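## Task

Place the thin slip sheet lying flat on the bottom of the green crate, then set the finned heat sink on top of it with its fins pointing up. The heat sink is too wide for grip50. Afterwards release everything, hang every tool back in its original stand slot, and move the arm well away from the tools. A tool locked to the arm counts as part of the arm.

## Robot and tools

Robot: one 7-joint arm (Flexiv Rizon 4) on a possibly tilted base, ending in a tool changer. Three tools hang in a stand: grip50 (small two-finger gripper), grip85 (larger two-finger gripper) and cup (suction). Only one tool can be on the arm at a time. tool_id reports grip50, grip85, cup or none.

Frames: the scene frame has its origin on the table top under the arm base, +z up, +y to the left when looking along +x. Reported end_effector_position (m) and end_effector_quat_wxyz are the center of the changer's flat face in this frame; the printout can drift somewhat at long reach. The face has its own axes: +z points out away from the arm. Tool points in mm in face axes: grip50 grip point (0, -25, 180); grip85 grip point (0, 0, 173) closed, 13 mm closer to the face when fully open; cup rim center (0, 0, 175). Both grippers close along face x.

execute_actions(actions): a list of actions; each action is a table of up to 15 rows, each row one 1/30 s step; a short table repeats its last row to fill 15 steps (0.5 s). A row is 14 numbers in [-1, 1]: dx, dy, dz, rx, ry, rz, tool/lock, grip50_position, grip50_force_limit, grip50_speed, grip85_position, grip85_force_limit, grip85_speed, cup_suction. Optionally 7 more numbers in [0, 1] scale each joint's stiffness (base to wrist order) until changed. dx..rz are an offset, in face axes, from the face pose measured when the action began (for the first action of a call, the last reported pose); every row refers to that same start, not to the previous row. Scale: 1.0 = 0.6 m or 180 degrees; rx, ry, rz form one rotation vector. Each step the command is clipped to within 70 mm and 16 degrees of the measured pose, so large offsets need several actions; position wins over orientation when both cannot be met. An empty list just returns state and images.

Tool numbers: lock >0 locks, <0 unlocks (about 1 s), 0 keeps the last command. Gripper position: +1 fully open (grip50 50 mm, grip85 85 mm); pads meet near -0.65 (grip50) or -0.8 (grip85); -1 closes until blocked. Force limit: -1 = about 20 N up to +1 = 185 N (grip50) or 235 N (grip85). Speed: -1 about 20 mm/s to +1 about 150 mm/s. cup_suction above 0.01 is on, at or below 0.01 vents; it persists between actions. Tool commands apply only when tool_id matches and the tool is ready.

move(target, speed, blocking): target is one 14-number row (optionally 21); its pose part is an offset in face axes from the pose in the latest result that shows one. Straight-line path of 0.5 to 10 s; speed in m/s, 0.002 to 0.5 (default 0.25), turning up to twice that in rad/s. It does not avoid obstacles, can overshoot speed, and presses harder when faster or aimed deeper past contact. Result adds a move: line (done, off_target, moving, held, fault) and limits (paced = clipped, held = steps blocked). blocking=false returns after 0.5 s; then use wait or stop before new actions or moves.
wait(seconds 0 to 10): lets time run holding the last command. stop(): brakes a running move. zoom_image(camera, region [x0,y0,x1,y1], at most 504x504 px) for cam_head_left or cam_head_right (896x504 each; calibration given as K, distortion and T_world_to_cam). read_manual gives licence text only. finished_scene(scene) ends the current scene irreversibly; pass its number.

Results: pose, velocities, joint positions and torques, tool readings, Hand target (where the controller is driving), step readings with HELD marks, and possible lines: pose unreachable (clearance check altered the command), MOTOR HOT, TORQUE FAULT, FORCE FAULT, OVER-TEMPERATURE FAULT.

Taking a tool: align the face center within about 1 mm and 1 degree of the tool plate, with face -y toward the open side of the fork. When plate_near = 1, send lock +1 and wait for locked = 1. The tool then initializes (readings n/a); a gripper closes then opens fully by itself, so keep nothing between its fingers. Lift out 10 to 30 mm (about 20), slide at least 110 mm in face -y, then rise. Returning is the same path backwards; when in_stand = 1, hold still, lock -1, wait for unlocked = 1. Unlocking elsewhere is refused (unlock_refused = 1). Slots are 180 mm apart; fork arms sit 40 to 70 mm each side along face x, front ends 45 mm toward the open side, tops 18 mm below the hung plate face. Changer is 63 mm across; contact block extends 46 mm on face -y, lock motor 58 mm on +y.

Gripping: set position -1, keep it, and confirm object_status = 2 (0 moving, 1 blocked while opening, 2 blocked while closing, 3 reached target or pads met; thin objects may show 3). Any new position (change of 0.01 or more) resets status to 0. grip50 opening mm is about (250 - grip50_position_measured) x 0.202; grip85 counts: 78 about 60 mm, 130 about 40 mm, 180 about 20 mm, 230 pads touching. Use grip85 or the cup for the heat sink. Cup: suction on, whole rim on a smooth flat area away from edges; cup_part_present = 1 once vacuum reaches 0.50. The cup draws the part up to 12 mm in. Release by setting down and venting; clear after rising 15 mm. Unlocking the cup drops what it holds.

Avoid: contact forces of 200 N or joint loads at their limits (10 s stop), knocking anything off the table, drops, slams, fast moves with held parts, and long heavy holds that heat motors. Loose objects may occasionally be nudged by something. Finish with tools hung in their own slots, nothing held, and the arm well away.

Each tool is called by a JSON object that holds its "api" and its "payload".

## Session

{"api": "execute_actions", "payload": {"actions": []}}

Scene clock: 0.00 s.
end_effector_position=(+0.4367, -0.0110, +0.3659) locked=0 unlocked=1 plate_near=0 in_stand=0 unlock_refused=0 tool_id=none grip50_position_measured=n/a grip50_object_status=n/a grip85_position_measured=n/a grip85_object_status=n/a cup_suction_measured=n/a cup_part_present=n/a end_effector_quat_wxyz=(+0.002, +1.000, -0.012, -0.000) end_effector_velocity=(+0.000, +0.000, +0.000) end_effector_angular_velocity=(+0.000, -0.000, -0.000)
Joint positions: [ 0.209 -0.106  0.047  2.368 -0.008  0.899  0.264]
Joint velocities: [ 0. -0.  0. -0.  0. -0.  0.]
Joint torques (N m, as the joint torque sensors report them, + toward a larger angle): no reading
Motor temperatures (°C, as the motors report them): [30 33 31 37 35 34 35]
Hand target: +0.437, -0.011, +0.366; +0.002, +1.000, -0.012, -0.000
Joint stiffness scale: [1. 1. 1. 1. 1. 1. 1.]

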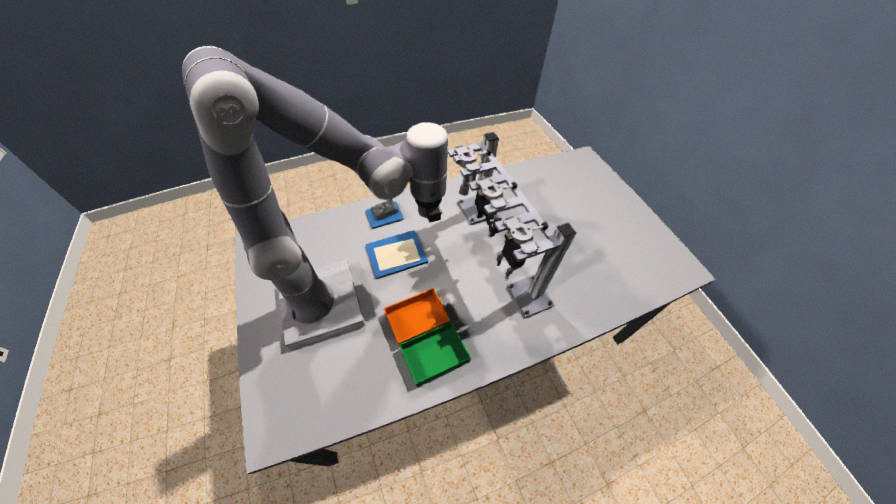

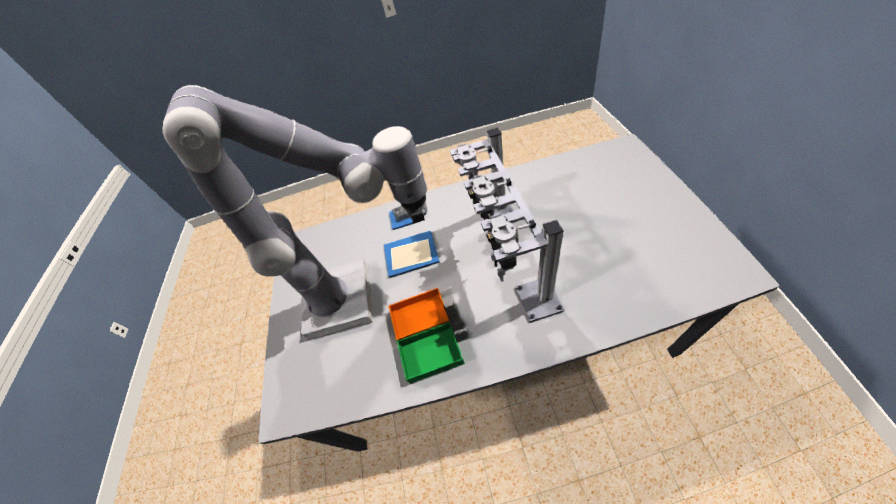

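{"api": "zoom_image", "payload": {"camera": "cam_head_left", "region": [440, 130, 580, 270]}}

{"api": "zoom_image", "payload": {"camera": "cam_head_right", "region": [430, 130, 570, 270]}}

Region (440, 130, 580, 270) of cam_head_left's 896x504 image, scaled by 3.600, with more detail than that image has.

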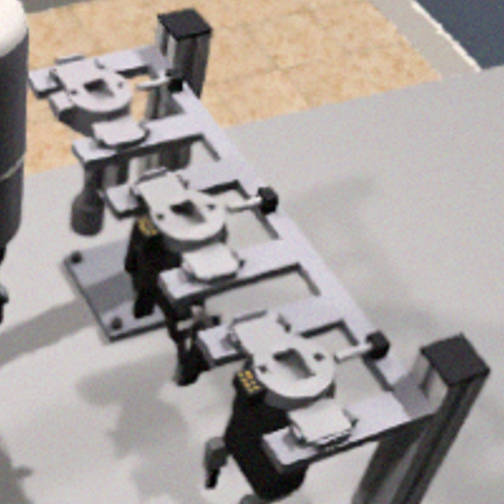

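Region (430, 130, 570, 270) of cam_head_right's 896x504 image, scaled by 3.600, with more detail than that image has.

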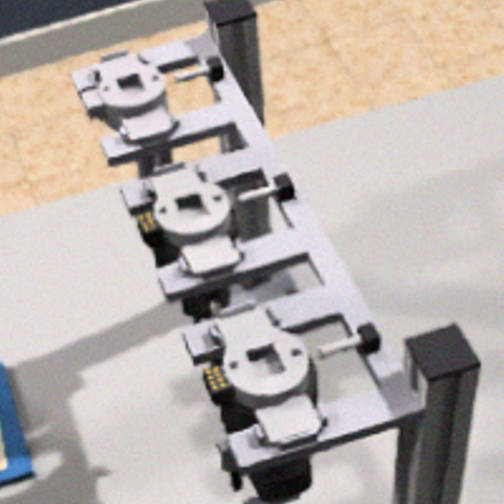

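{"api": "zoom_image", "payload": {"camera": "cam_head_left", "region": [445, 135, 495, 175]}}

{"api": "zoom_image", "payload": {"camera": "cam_head_right", "region": [445, 135, 495, 175]}}

{"api": "zoom_image", "payload": {"camera": "cam_head_left", "region": [468, 170, 518, 210]}}

{"api": "zoom_image", "payload": {"camera": "cam_head_right", "region": [460, 168, 510, 208]}}

{"api": "zoom_image", "payload": {"camera": "cam_head_left", "region": [496, 212, 546, 252]}}

{"api": "zoom_image", "payload": {"camera": "cam_head_right", "region": [480, 210, 530, 250]}}

Region (445, 135, 495, 175) of cam_head_left's 896x504 image, scaled by 10.080, with more detail than that image has; it fills the top 403 rows of this view, and the rest is white.

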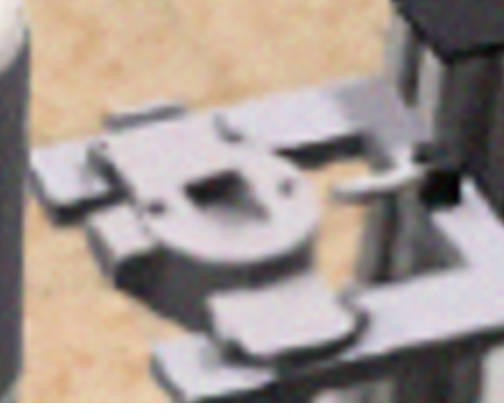

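Region (445, 135, 495, 175) of cam_head_right's 896x504 image, scaled by 10.080, with more detail than that image has; it fills the top 403 rows of this view, and the rest is white.

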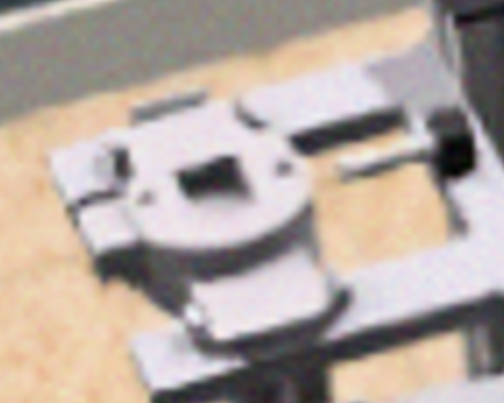

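Region (468, 170, 518, 210) of cam_head_left's 896x504 image, scaled by 10.080, with more detail than that image has; it fills the top 403 rows of this view, and the rest is white.

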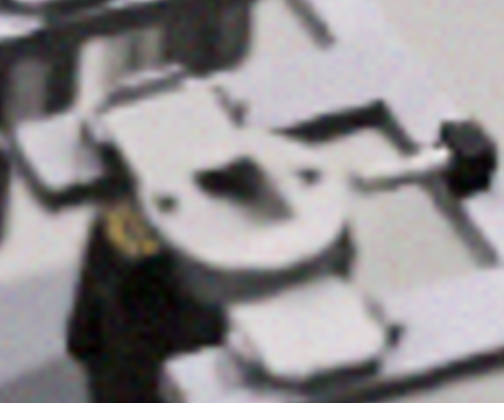

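Region (460, 168, 510, 208) of cam_head_right's 896x504 image, scaled by 10.080, with more detail than that image has; it fills the top 403 rows of this view, and the rest is white.

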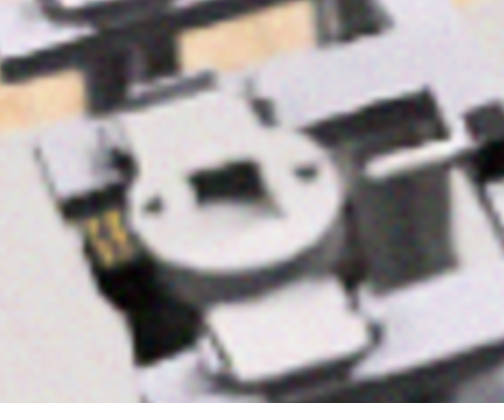

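Region (496, 212, 546, 252) of cam_head_left's 896x504 image, scaled by 10.080, with more detail than that image has; it fills the top 403 rows of this view, and the rest is white.

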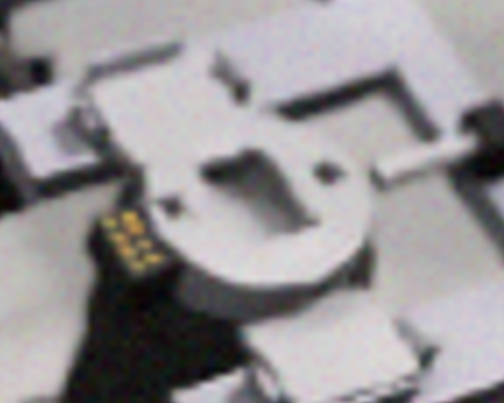

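Region (480, 210, 530, 250) of cam_head_right's 896x504 image, scaled by 10.080, with more detail than that image has; it fills the top 403 rows of this view, and the rest is white.

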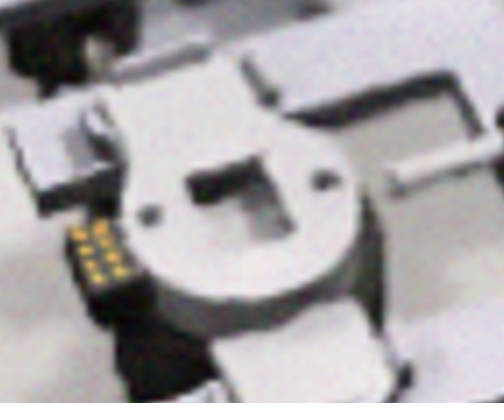

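{"api": "zoom_image", "payload": {"camera": "cam_head_left", "region": [355, 190, 445, 285]}}

{"api": "zoom_image", "payload": {"camera": "cam_head_right", "region": [370, 190, 460, 285]}}

{"api": "zoom_image", "payload": {"camera": "cam_head_left", "region": [375, 280, 485, 395]}}

{"api": "zoom_image", "payload": {"camera": "cam_head_right", "region": [375, 280, 485, 395]}}

Region (355, 190, 445, 285) of cam_head_left's 896x504 image, scaled by 5.305, with more detail than that image has; it fills the left 477 columns of this view, and the rest is white.

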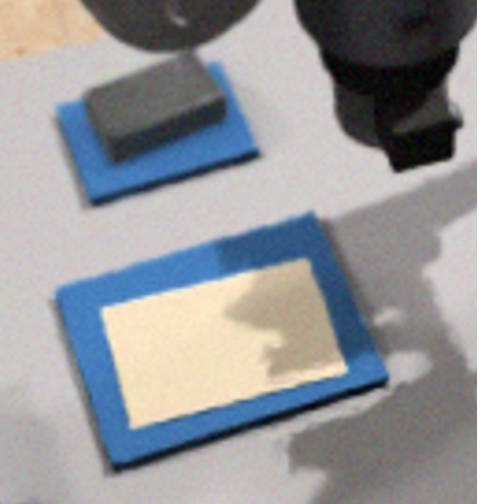

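Region (370, 190, 460, 285) of cam_head_right's 896x504 image, scaled by 5.305, with more detail than that image has; it fills the left 477 columns of this view, and the rest is white.

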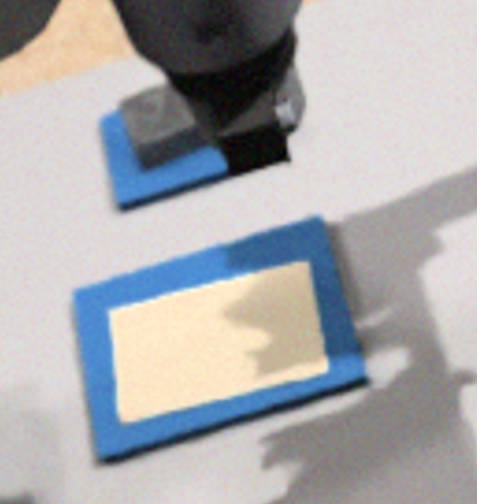

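Region (375, 280, 485, 395) of cam_head_left's 896x504 image, scaled by 4.383, with more detail than that image has; it fills the left 482 columns of this view, and the rest is white.

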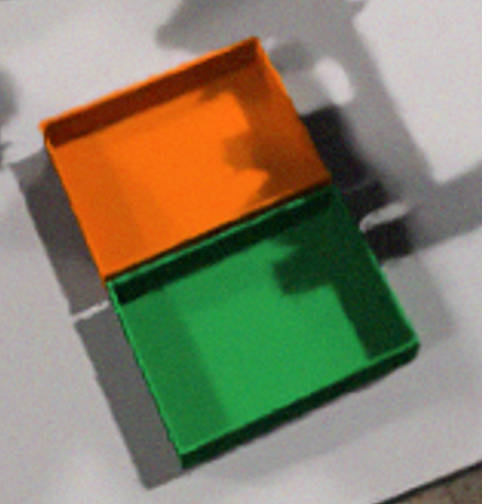

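Region (375, 280, 485, 395) of cam_head_right's 896x504 image, scaled by 4.383, with more detail than that image has; it fills the left 482 columns of this view, and the rest is white.

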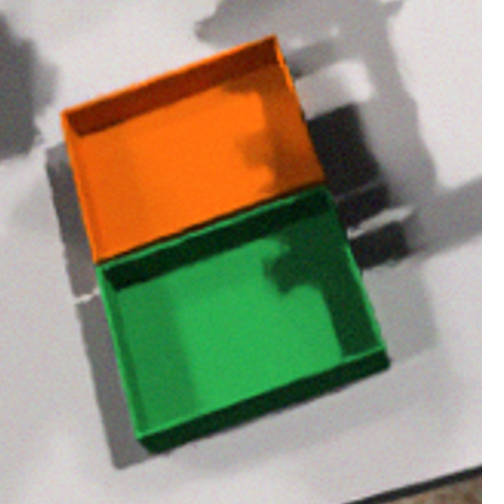

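{"api": "move", "payload": {"target": [0.33203, -0.31472, -0.09017, 0, 0, -0.5139, 0, 1, 0, 0, 1, 0, 0, 0], "speed": 0.4}}

Scene clock: 8.90 s.
end_effector_position=(+0.6408, +0.1725, +0.4203) locked=0 unlocked=1 plate_near=0 in_stand=0 unlock_refused=0 tool_id=none grip50_position_measured=n/a grip50_object_status=n/a grip85_position_measured=n/a grip85_object_status=n/a cup_suction_measured=n/a cup_part_present=n/a end_effector_quat_wxyz=(+0.002, +0.701, +0.714, -0.002) end_effector_velocity=(+0.001, +0.001, +0.000) end_effector_angular_velocity=(-0.000, +0.002, +0.009)
Joint positions: [ 0.272 -0.522  0.224  1.61  -0.131  0.544 -1.077]
Joint velocities: [-0.    -0.002  0.001 -0.005  0.    -0.004 -0.009]
Joint torques (N m, as the joint torque sensors report them, + toward a larger angle): [ -0.65  51.81   5.07 -29.44  -4.9    3.73  -0.47]
Motor temperatures (°C, as the motors report them): [30 33 31 37 35 34 35]
Hand target: +0.641, +0.173, +0.420; +0.002, +0.700, +0.714, -0.002
Off the commanded pose: 0.001 m, 0 deg.
Joint stiffness scale: [1. 1. 1. 1. 1. 1. 1.]
move: done

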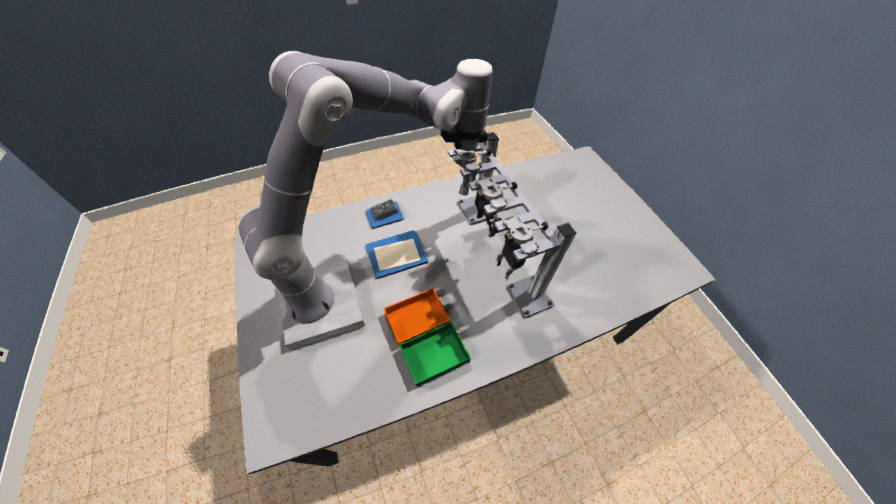

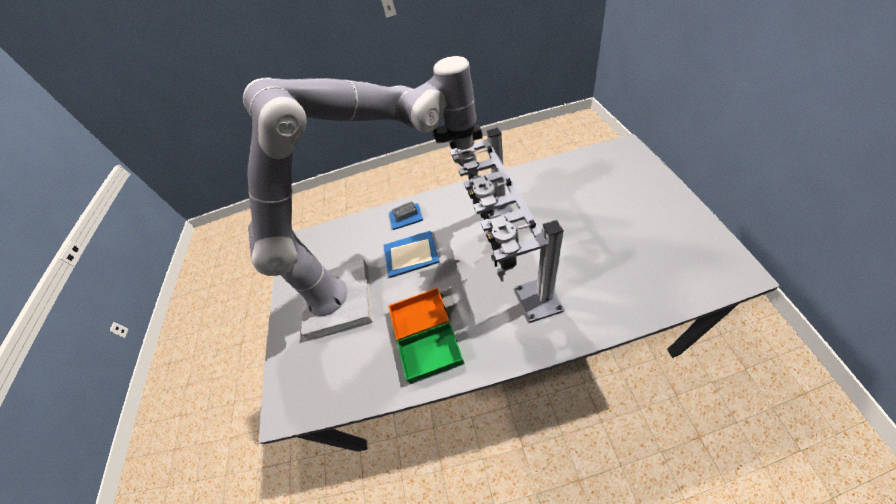

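{"api": "move", "payload": {"target": [0.0008, -0.0007, 0.0388, 0, 0.0022, 0, 0, 1, 0, 0, 1, 0, 0, 0], "speed": 0.06}}

{"api": "zoom_image", "payload": {"camera": "cam_head_left", "region": [440, 125, 500, 175]}}

{"api": "zoom_image", "payload": {"camera": "cam_head_right", "region": [440, 125, 500, 175]}}

Scene clock: 10.30 s.
end_effector_position=(+0.6404, +0.1729, +0.3972) locked=0 unlocked=1 plate_near=0 in_stand=0 unlock_refused=0 tool_id=none grip50_position_measured=n/a grip50_object_status=n/a grip85_position_measured=n/a grip85_object_status=n/a cup_suction_measured=n/a cup_part_present=n/a end_effector_quat_wxyz=(-0.001, +0.700, +0.714, +0.001) end_effector_velocity=(+0.000, +0.000, -0.001) end_effector_angular_velocity=(+0.000, -0.000, +0.000)
Joint positions: [ 0.273 -0.549  0.221  1.634 -0.132  0.598 -1.076]
Joint velocities: [ 0.    -0.001 -0.     0.001 -0.     0.003 -0.   ]
Joint torques (N m, as the joint torque sensors report them, + toward a larger angle): [  0.97  51.86   3.19 -26.93  -4.84   5.11   1.13]
Motor temperatures (°C, as the motors report them): [30 33 31 38 35 34 35]
Hand target: +0.640, +0.173, +0.397; -0.001, +0.701, +0.714, +0.001
Off the commanded pose: 0.000 m, 0 deg.
Joint stiffness scale: [1. 1. 1. 1. 1. 1. 1.]
move: done

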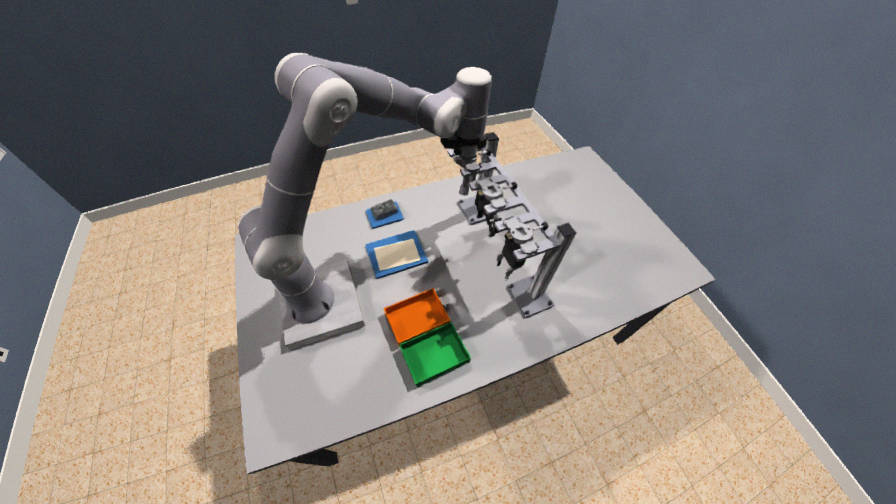

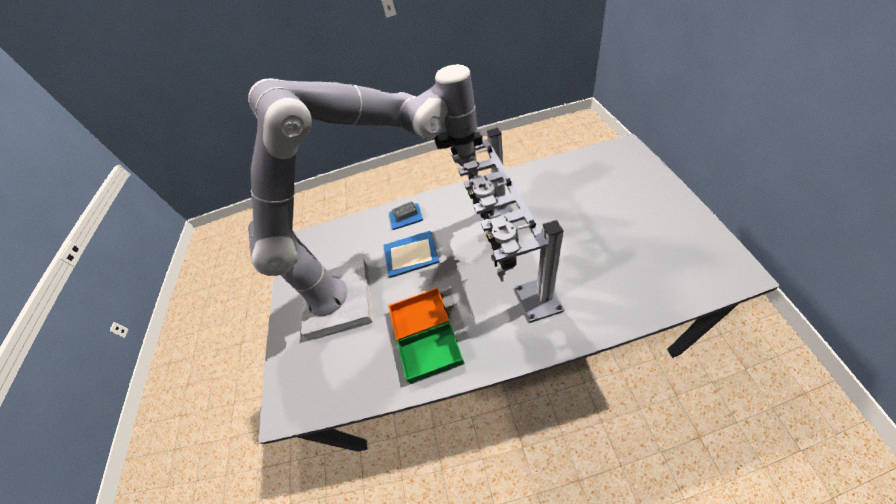

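Region (440, 125, 500, 175) of cam_head_left's 896x504 image, scaled by 8.400, with more detail than that image has.

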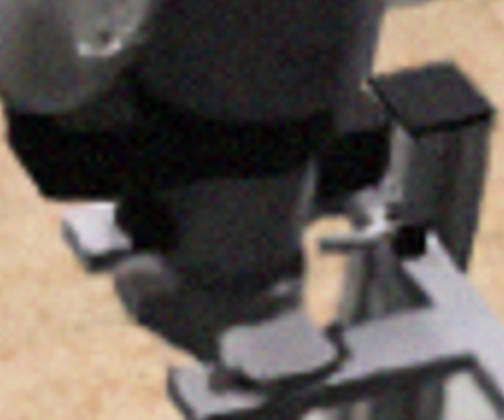

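Region (440, 125, 500, 175) of cam_head_right's 896x504 image, scaled by 8.400, with more detail than that image has.

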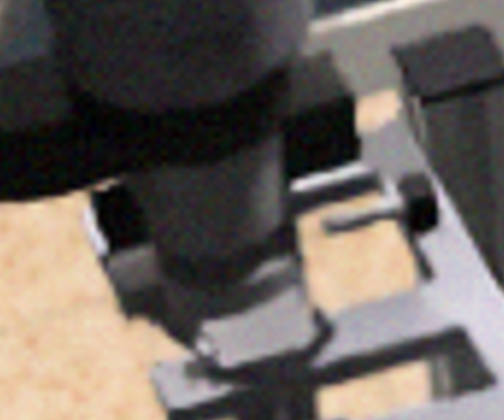

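{"api": "move", "payload": {"target": [0, 0, 0.0125, 0, 0, 0, 0, 1, 0, 0, 1, 0, 0, 0], "speed": 0.015}}

Scene clock: 11.23 s.
end_effector_position=(+0.6404, +0.1729, +0.3898) locked=0 unlocked=1 plate_near=0 in_stand=0 unlock_refused=0 tool_id=none grip50_position_measured=n/a grip50_object_status=n/a grip85_position_measured=n/a grip85_object_status=n/a cup_suction_measured=n/a cup_part_present=n/a end_effector_quat_wxyz=(-0.001, +0.700, +0.714, +0.001) end_effector_velocity=(-0.000, +0.000, -0.001) end_effector_angular_velocity=(-0.000, -0.000, -0.000)
Joint positions: [ 0.274 -0.559  0.219  1.641 -0.134  0.614 -1.075]
Joint velocities: [ 0.    -0.001 -0.     0.001 -0.001  0.002  0.001]
Joint torques (N m, as the joint torque sensors report them, + toward a larger angle): [  0.9   51.94   3.3  -27.26  -4.7    5.06   1.13]
Motor temperatures (°C, as the motors report them): [30 33 31 38 35 34 35]
Hand target: +0.640, +0.173, +0.390; -0.001, +0.700, +0.714, +0.001
Off the commanded pose: 0.000 m, 0 deg.
Joint stiffness scale: [1. 1. 1. 1. 1. 1. 1.]
move: done

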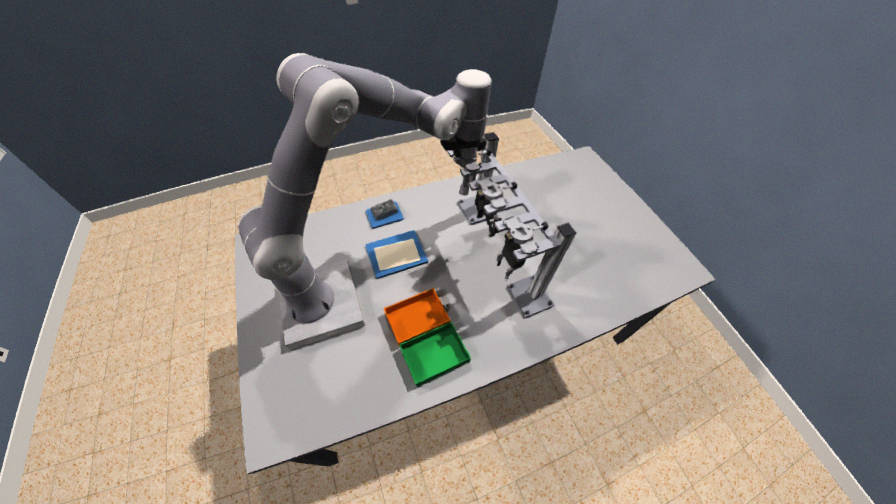

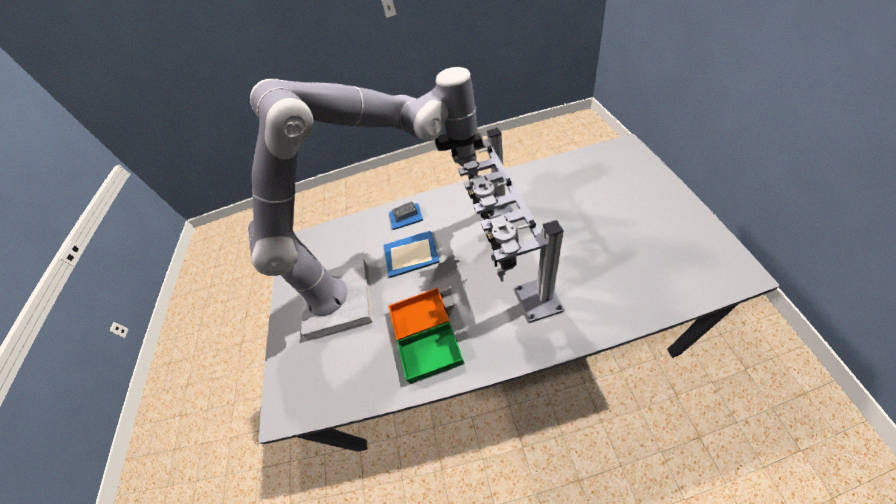

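{"api": "move", "payload": {"target": [0, 0, 0.0085, 0, 0, 0, 0, 1, 0, 0, 1, 0, 0, 0], "speed": 0.012}}

Scene clock: 12.10 s.
end_effector_position=(+0.6406, +0.1728, +0.3850) locked=0 unlocked=1 plate_near=0 in_stand=1 unlock_refused=0 tool_id=none grip50_position_measured=n/a grip50_object_status=n/a grip85_position_measured=n/a grip85_object_status=n/a cup_suction_measured=n/a cup_part_present=n/a end_effector_quat_wxyz=(-0.001, +0.700, +0.714, +0.001) end_effector_velocity=(+0.000, +0.000, -0.001) end_effector_angular_velocity=(+0.001, -0.000, -0.001)
Joint positions: [ 0.274 -0.565  0.217  1.645 -0.135  0.624 -1.074]
Joint velocities: [-0.    -0.001  0.     0.     0.     0.002  0.001]
Joint torques (N m, as the joint torque sensors report them, + toward a larger angle): [  1.2   51.02   3.59 -25.73  -4.36   4.58   0.97]
Motor temperatures (°C, as the motors report them): [30 33 31 38 35 34 35]
Hand target: +0.640, +0.173, +0.385; -0.001, +0.700, +0.714, +0.001
Off the commanded pose: 0.000 m, 0 deg.
Joint stiffness scale: [1. 1. 1. 1. 1. 1. 1.]
move: done

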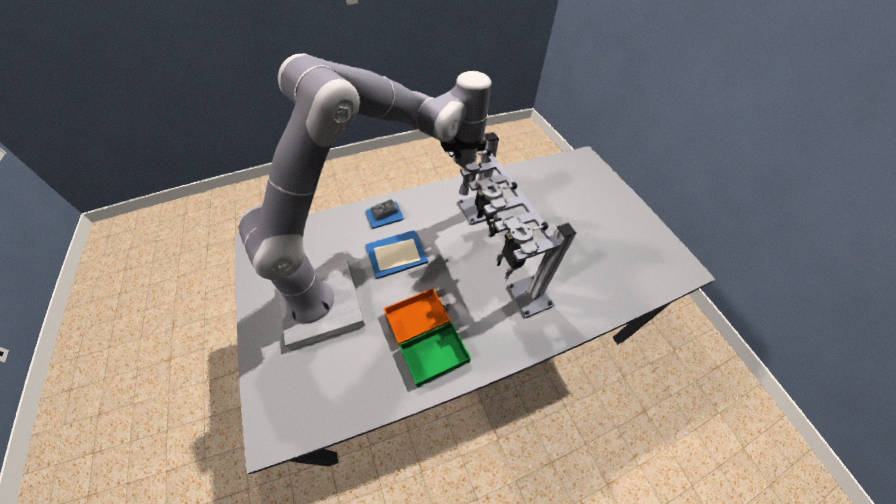

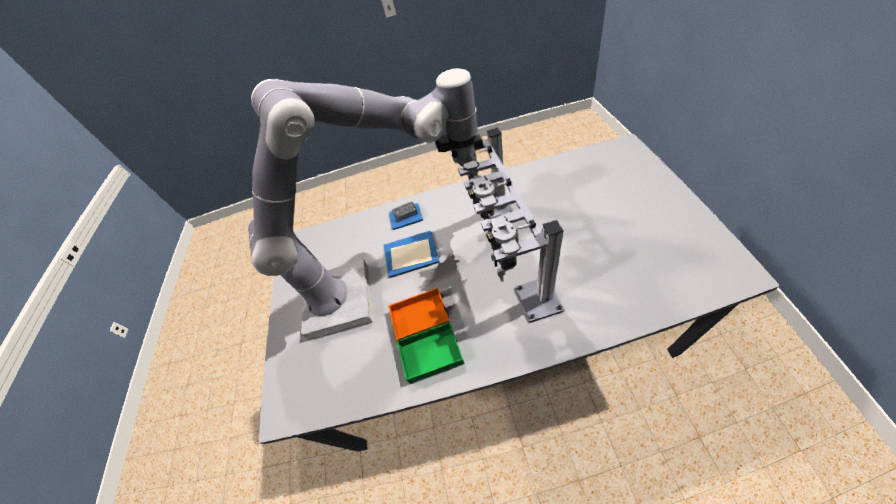

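{"api": "move", "payload": {"target": [0, 0.0004, 0.0055, 0, 0, 0, 0, 1, 0, 0, 1, 0, 0, 0], "speed": 0.01}}

Scene clock: 12.97 s.
end_effector_position=(+0.6411, +0.1725, +0.3823) locked=0 unlocked=1 plate_near=1 in_stand=1 unlock_refused=0 tool_id=none grip50_position_measured=n/a grip50_object_status=n/a grip85_position_measured=n/a grip85_object_status=n/a cup_suction_measured=n/a cup_part_present=n/a end_effector_quat_wxyz=(-0.001, +0.700, +0.714, +0.001) end_effector_velocity=(+0.000, +0.000, -0.000) end_effector_angular_velocity=(+0.000, -0.001, +0.001)
Joint positions: [ 0.274 -0.569  0.216  1.647 -0.136  0.631 -1.074]
Joint velocities: [ 0.    -0.    -0.     0.    -0.     0.001 -0.001]
Joint torques (N m, as the joint torque sensors report them, + toward a larger angle): [  3.06  50.43   5.22 -25.15  -3.97   4.73   0.91]
Motor temperatures (°C, as the motors report them): [30 34 31 38 35 34 35]
Hand target: +0.641, +0.173, +0.382; -0.001, +0.700, +0.714, +0.001
Off the commanded pose: 0.001 m, 0 deg.
Joint stiffness scale: [1. 1. 1. 1. 1. 1. 1.]
move: done

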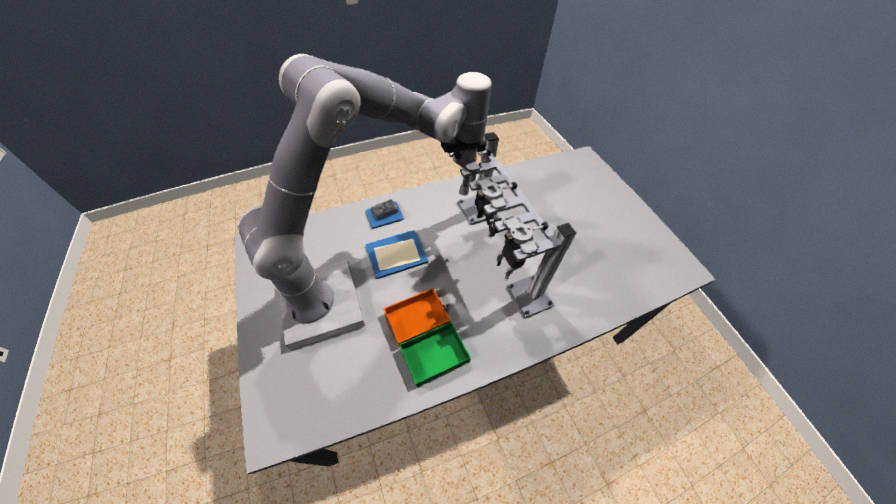

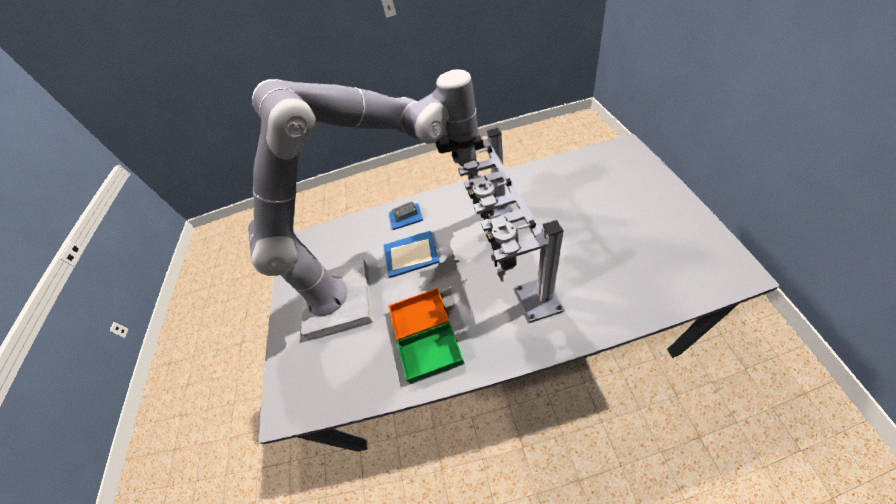

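plate_near=1. Lock.

{"api": "execute_actions", "payload": {"actions": [[[-0.0003, 0, 0.0003, 0, 0, 0, 1, 1, 0, 0, 1, 0, 0, 0]]]}}

{"api": "wait", "payload": {"seconds": 0.7}}

{"api": "zoom_image", "payload": {"camera": "cam_head_left", "region": [355, 185, 415, 235]}}

{"api": "zoom_image", "payload": {"camera": "cam_head_right", "region": [376, 187, 436, 237]}}

Scene clock: 13.80 s.
end_effector_position=(+0.6412, +0.1724, +0.3823) locked=0 unlocked=0 plate_near=1 in_stand=1 unlock_refused=0 tool_id=none grip50_position_measured=n/a grip50_object_status=n/a grip85_position_measured=n/a grip85_object_status=n/a cup_suction_measured=n/a cup_part_present=n/a end_effector_quat_wxyz=(-0.001, +0.700, +0.714, +0.001) end_effector_velocity=(-0.000, +0.000, -0.000) end_effector_angular_velocity=(-0.001, -0.000, -0.000)
Joint positions: [ 0.274 -0.569  0.216  1.647 -0.136  0.631 -1.074]
Joint velocities: [-0.     0.     0.     0.    -0.001 -0.     0.001]
Joint torques (N m, as the joint torque sensors report them, + toward a larger angle): [ -0.85  51.62   4.17 -26.22  -4.21   4.89  -0.18]
Motor temperatures (°C, as the motors report them): [30 34 31 38 35 34 35]
Hand target: +0.641, +0.172, +0.382; -0.001, +0.700, +0.714, +0.001
Off the commanded pose: 0.000 m, 0 deg.
Joint stiffness scale: [1. 1. 1. 1. 1. 1. 1.]
Step readings (end_effector_position):
0: (+0.6411, +0.1725, +0.3822)
1: (+0.6411, +0.1725, +0.3823)
2: (+0.6411, +0.1724, +0.3823)
4: (+0.6412, +0.1724, +0.3823)
8: (+0.6412, +0.1724, +0.3823)
15: end_effector_position above

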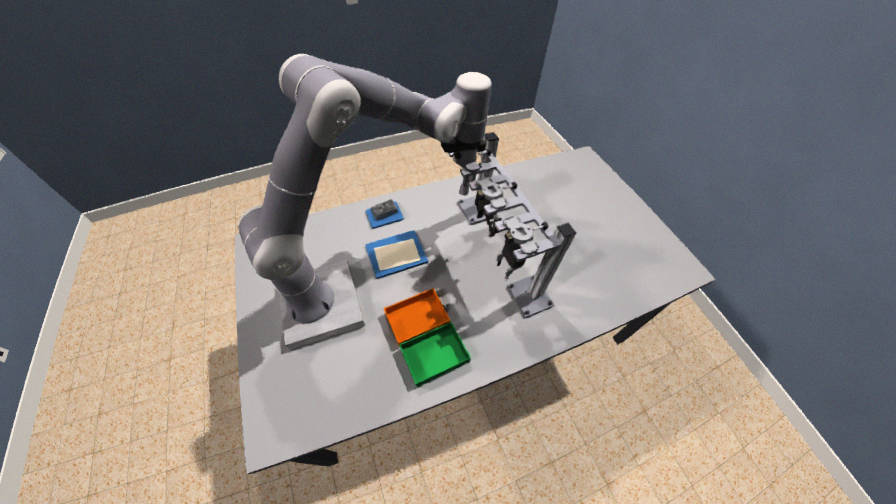

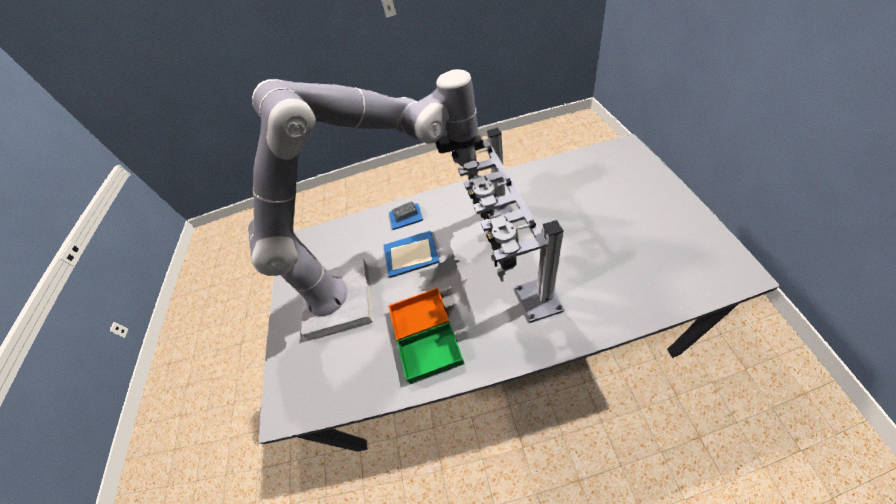

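Scene clock: 14.50 s.
end_effector_position=(+0.6412, +0.1723, +0.3822) locked=1 unlocked=0 plate_near=1 in_stand=1 unlock_refused=0 tool_id=cup grip50_position_measured=n/a grip50_object_status=n/a grip85_position_measured=n/a grip85_object_status=n/a cup_suction_measured=n/a cup_part_present=n/a end_effector_quat_wxyz=(-0.001, +0.700, +0.714, +0.001) end_effector_velocity=(+0.000, -0.000, +0.000) end_effector_angular_velocity=(+0.000, +0.000, -0.002)
Joint positions: [ 0.274 -0.569  0.216  1.647 -0.136  0.631 -1.074]
Joint velocities: [ 0.    -0.    -0.001 -0.     0.001 -0.     0.001]
Joint torques (N m, as the joint torque sensors report them, + toward a larger angle): [ -0.86  57.74   5.03 -29.74  -4.83   5.48  -0.12]
Motor temperatures (°C, as the motors report them): [30 34 31 38 35 34 35]
Hand target: +0.641, +0.172, +0.382; -0.001, +0.700, +0.714, +0.001
Off the commanded pose: 0.000 m, 0 deg.
Joint stiffness scale: [1. 1. 1. 1. 1. 1. 1.]
wait: 0.70 s; at rest by 0.20 s

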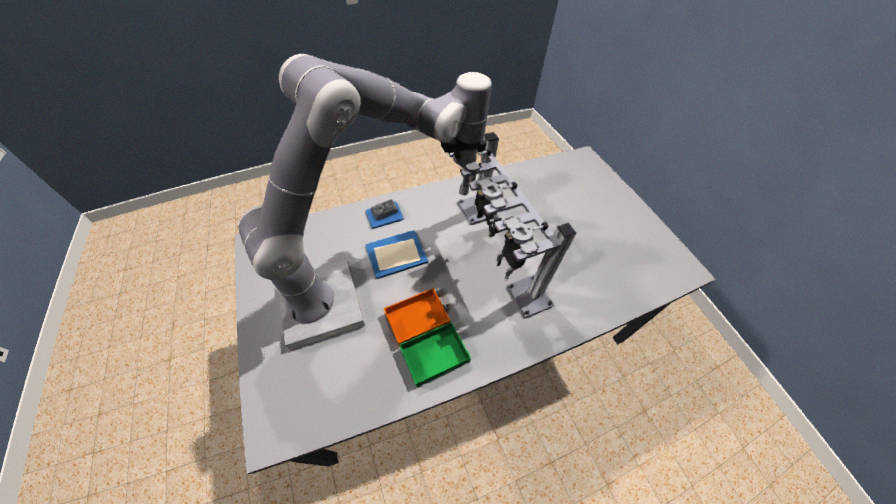

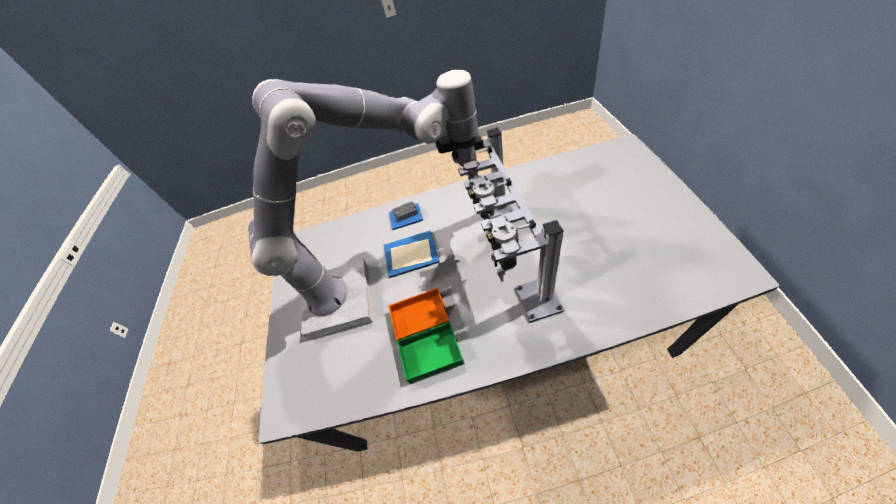

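Region (355, 185, 415, 235) of cam_head_left's 896x504 image, scaled by 8.400, with more detail than that image has.

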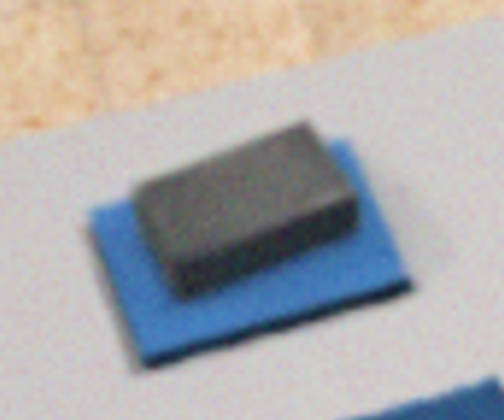

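Region (376, 187, 436, 237) of cam_head_right's 896x504 image, scaled by 8.400, with more detail than that image has.

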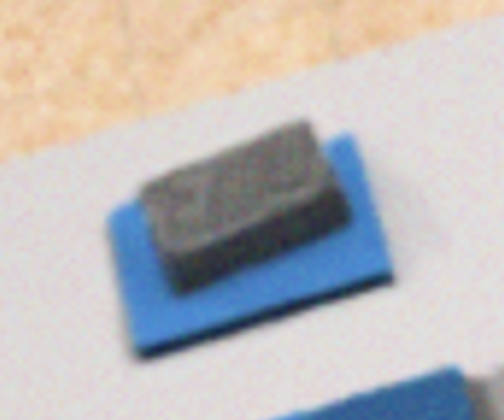

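{"api": "move", "payload": {"target": [0, 0, -0.0333, 0, 0, 0, 0, 1, 0, 0, 1, 0, 0, 0], "speed": 0.06}}

{"api": "move", "payload": {"target": [0, -0.2, 0, 0, 0, 0, 0, 1, 0, 0, 1, 0, 0, 0], "speed": 0.18}}

Scene clock: 15.90 s.
end_effector_position=(+0.6412, +0.1723, +0.4021) locked=1 unlocked=0 plate_near=1 in_stand=0 unlock_refused=0 tool_id=cup grip50_position_measured=n/a grip50_object_status=n/a grip85_position_measured=n/a grip85_object_status=n/a cup_suction_measured=0.00 cup_part_present=0 end_effector_quat_wxyz=(-0.000, +0.700, +0.714, +0.001) end_effector_velocity=(+0.000, -0.000, +0.001) end_effector_angular_velocity=(-0.000, -0.000, -0.000)
Joint positions: [ 0.271 -0.544  0.222  1.629 -0.13   0.588 -1.078]
Joint velocities: [-0.     0.001  0.    -0.002  0.    -0.004 -0.   ]
Joint torques (N m, as the joint torque sensors report them, + toward a larger angle): [ -1.65  57.37   5.67 -32.28  -4.45   4.71  -0.65]
Motor temperatures (°C, as the motors report them): [30 34 31 38 35 34 35]
Hand target: +0.641, +0.172, +0.402; -0.001, +0.700, +0.714, +0.001
Off the commanded pose: 0.000 m, 0 deg.
Joint stiffness scale: [1. 1. 1. 1. 1. 1. 1.]
move: done

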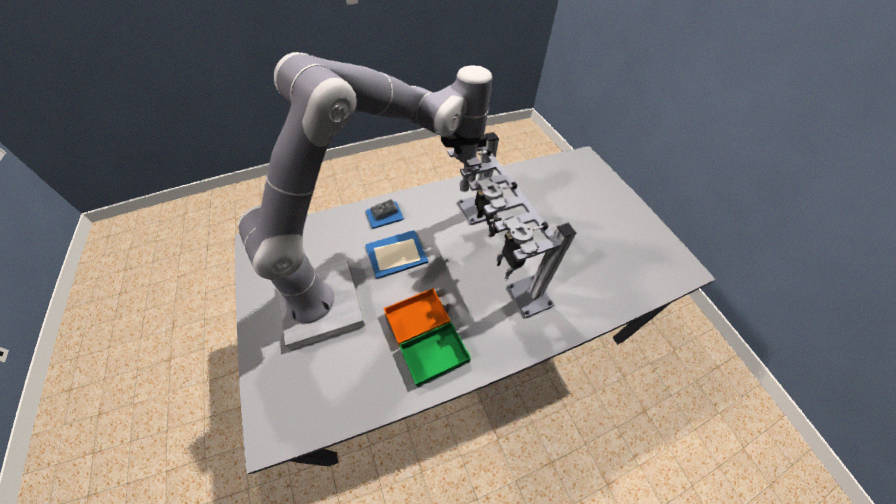

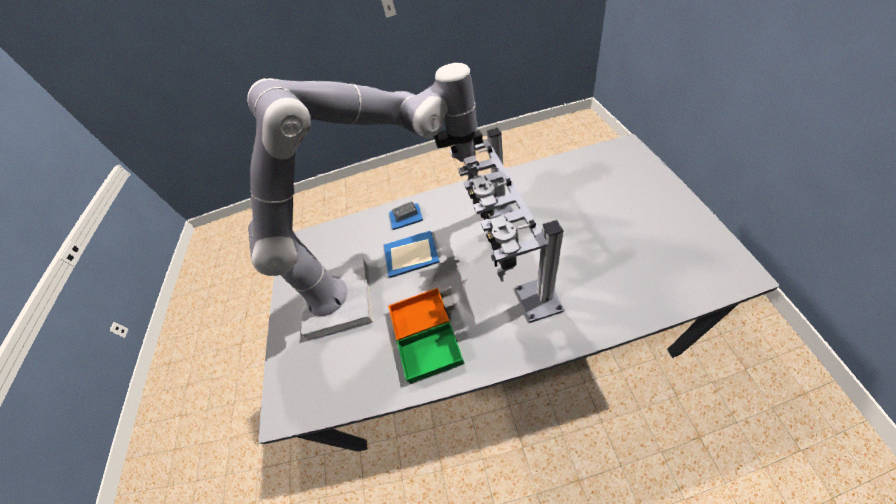

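Scene clock: 17.00 s.
end_effector_position=(+0.5215, +0.1699, +0.4014) locked=1 unlocked=0 plate_near=1 in_stand=0 unlock_refused=0 tool_id=cup grip50_position_measured=n/a grip50_object_status=n/a grip85_position_measured=n/a grip85_object_status=n/a cup_suction_measured=0.00 cup_part_present=0 end_effector_quat_wxyz=(-0.000, +0.700, +0.714, +0.001) end_effector_velocity=(-0.002, -0.000, +0.000) end_effector_angular_velocity=(-0.000, -0.000, -0.001)
Joint positions: [ 0.273 -0.309  0.282  1.994 -0.106  0.719 -0.999]
Joint velocities: [-0.     0.003  0.001  0.005  0.     0.001  0.002]
Joint torques (N m, as the joint torque sensors report them, + toward a larger angle): [  0.86  45.22   4.14 -28.66  -4.06   6.04   1.12]
Motor temperatures (°C, as the motors report them): [30 34 31 39 35 34 35]
Hand target: +0.521, +0.170, +0.401; -0.000, +0.701, +0.714, +0.001
Off the commanded pose: 0.001 m, 0 deg.
Joint stiffness scale: [1. 1. 1. 1. 1. 1. 1.]
move: done

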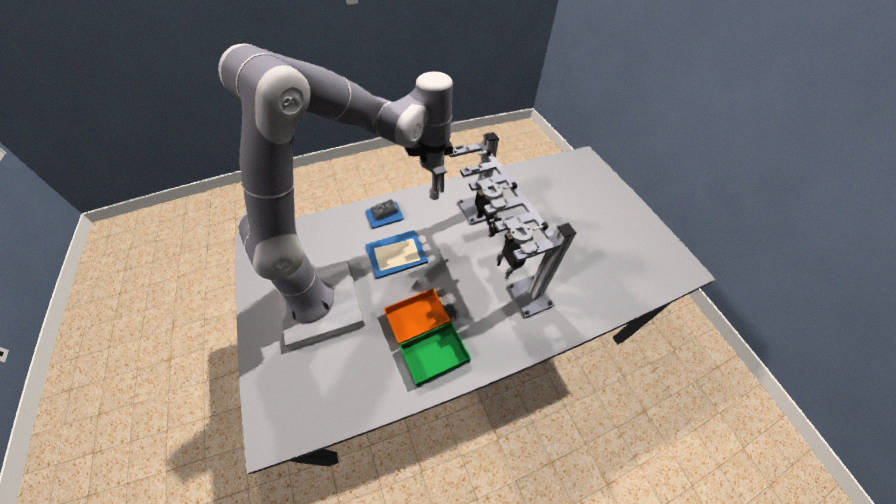

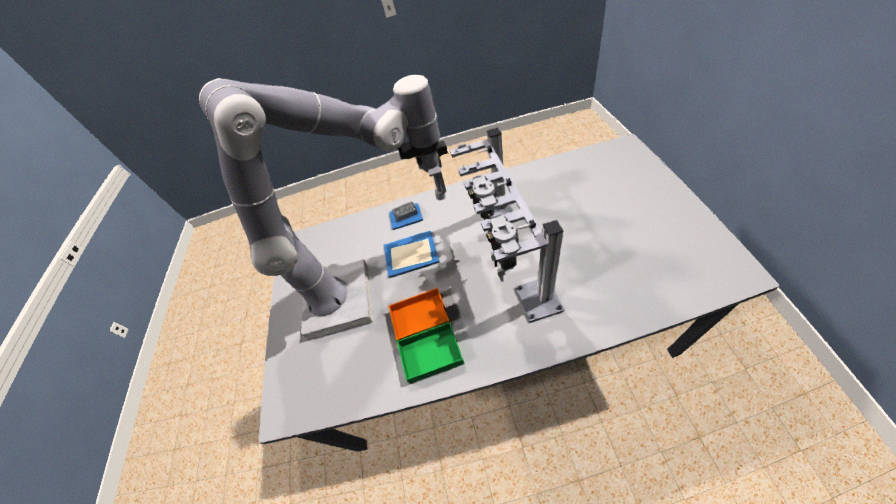

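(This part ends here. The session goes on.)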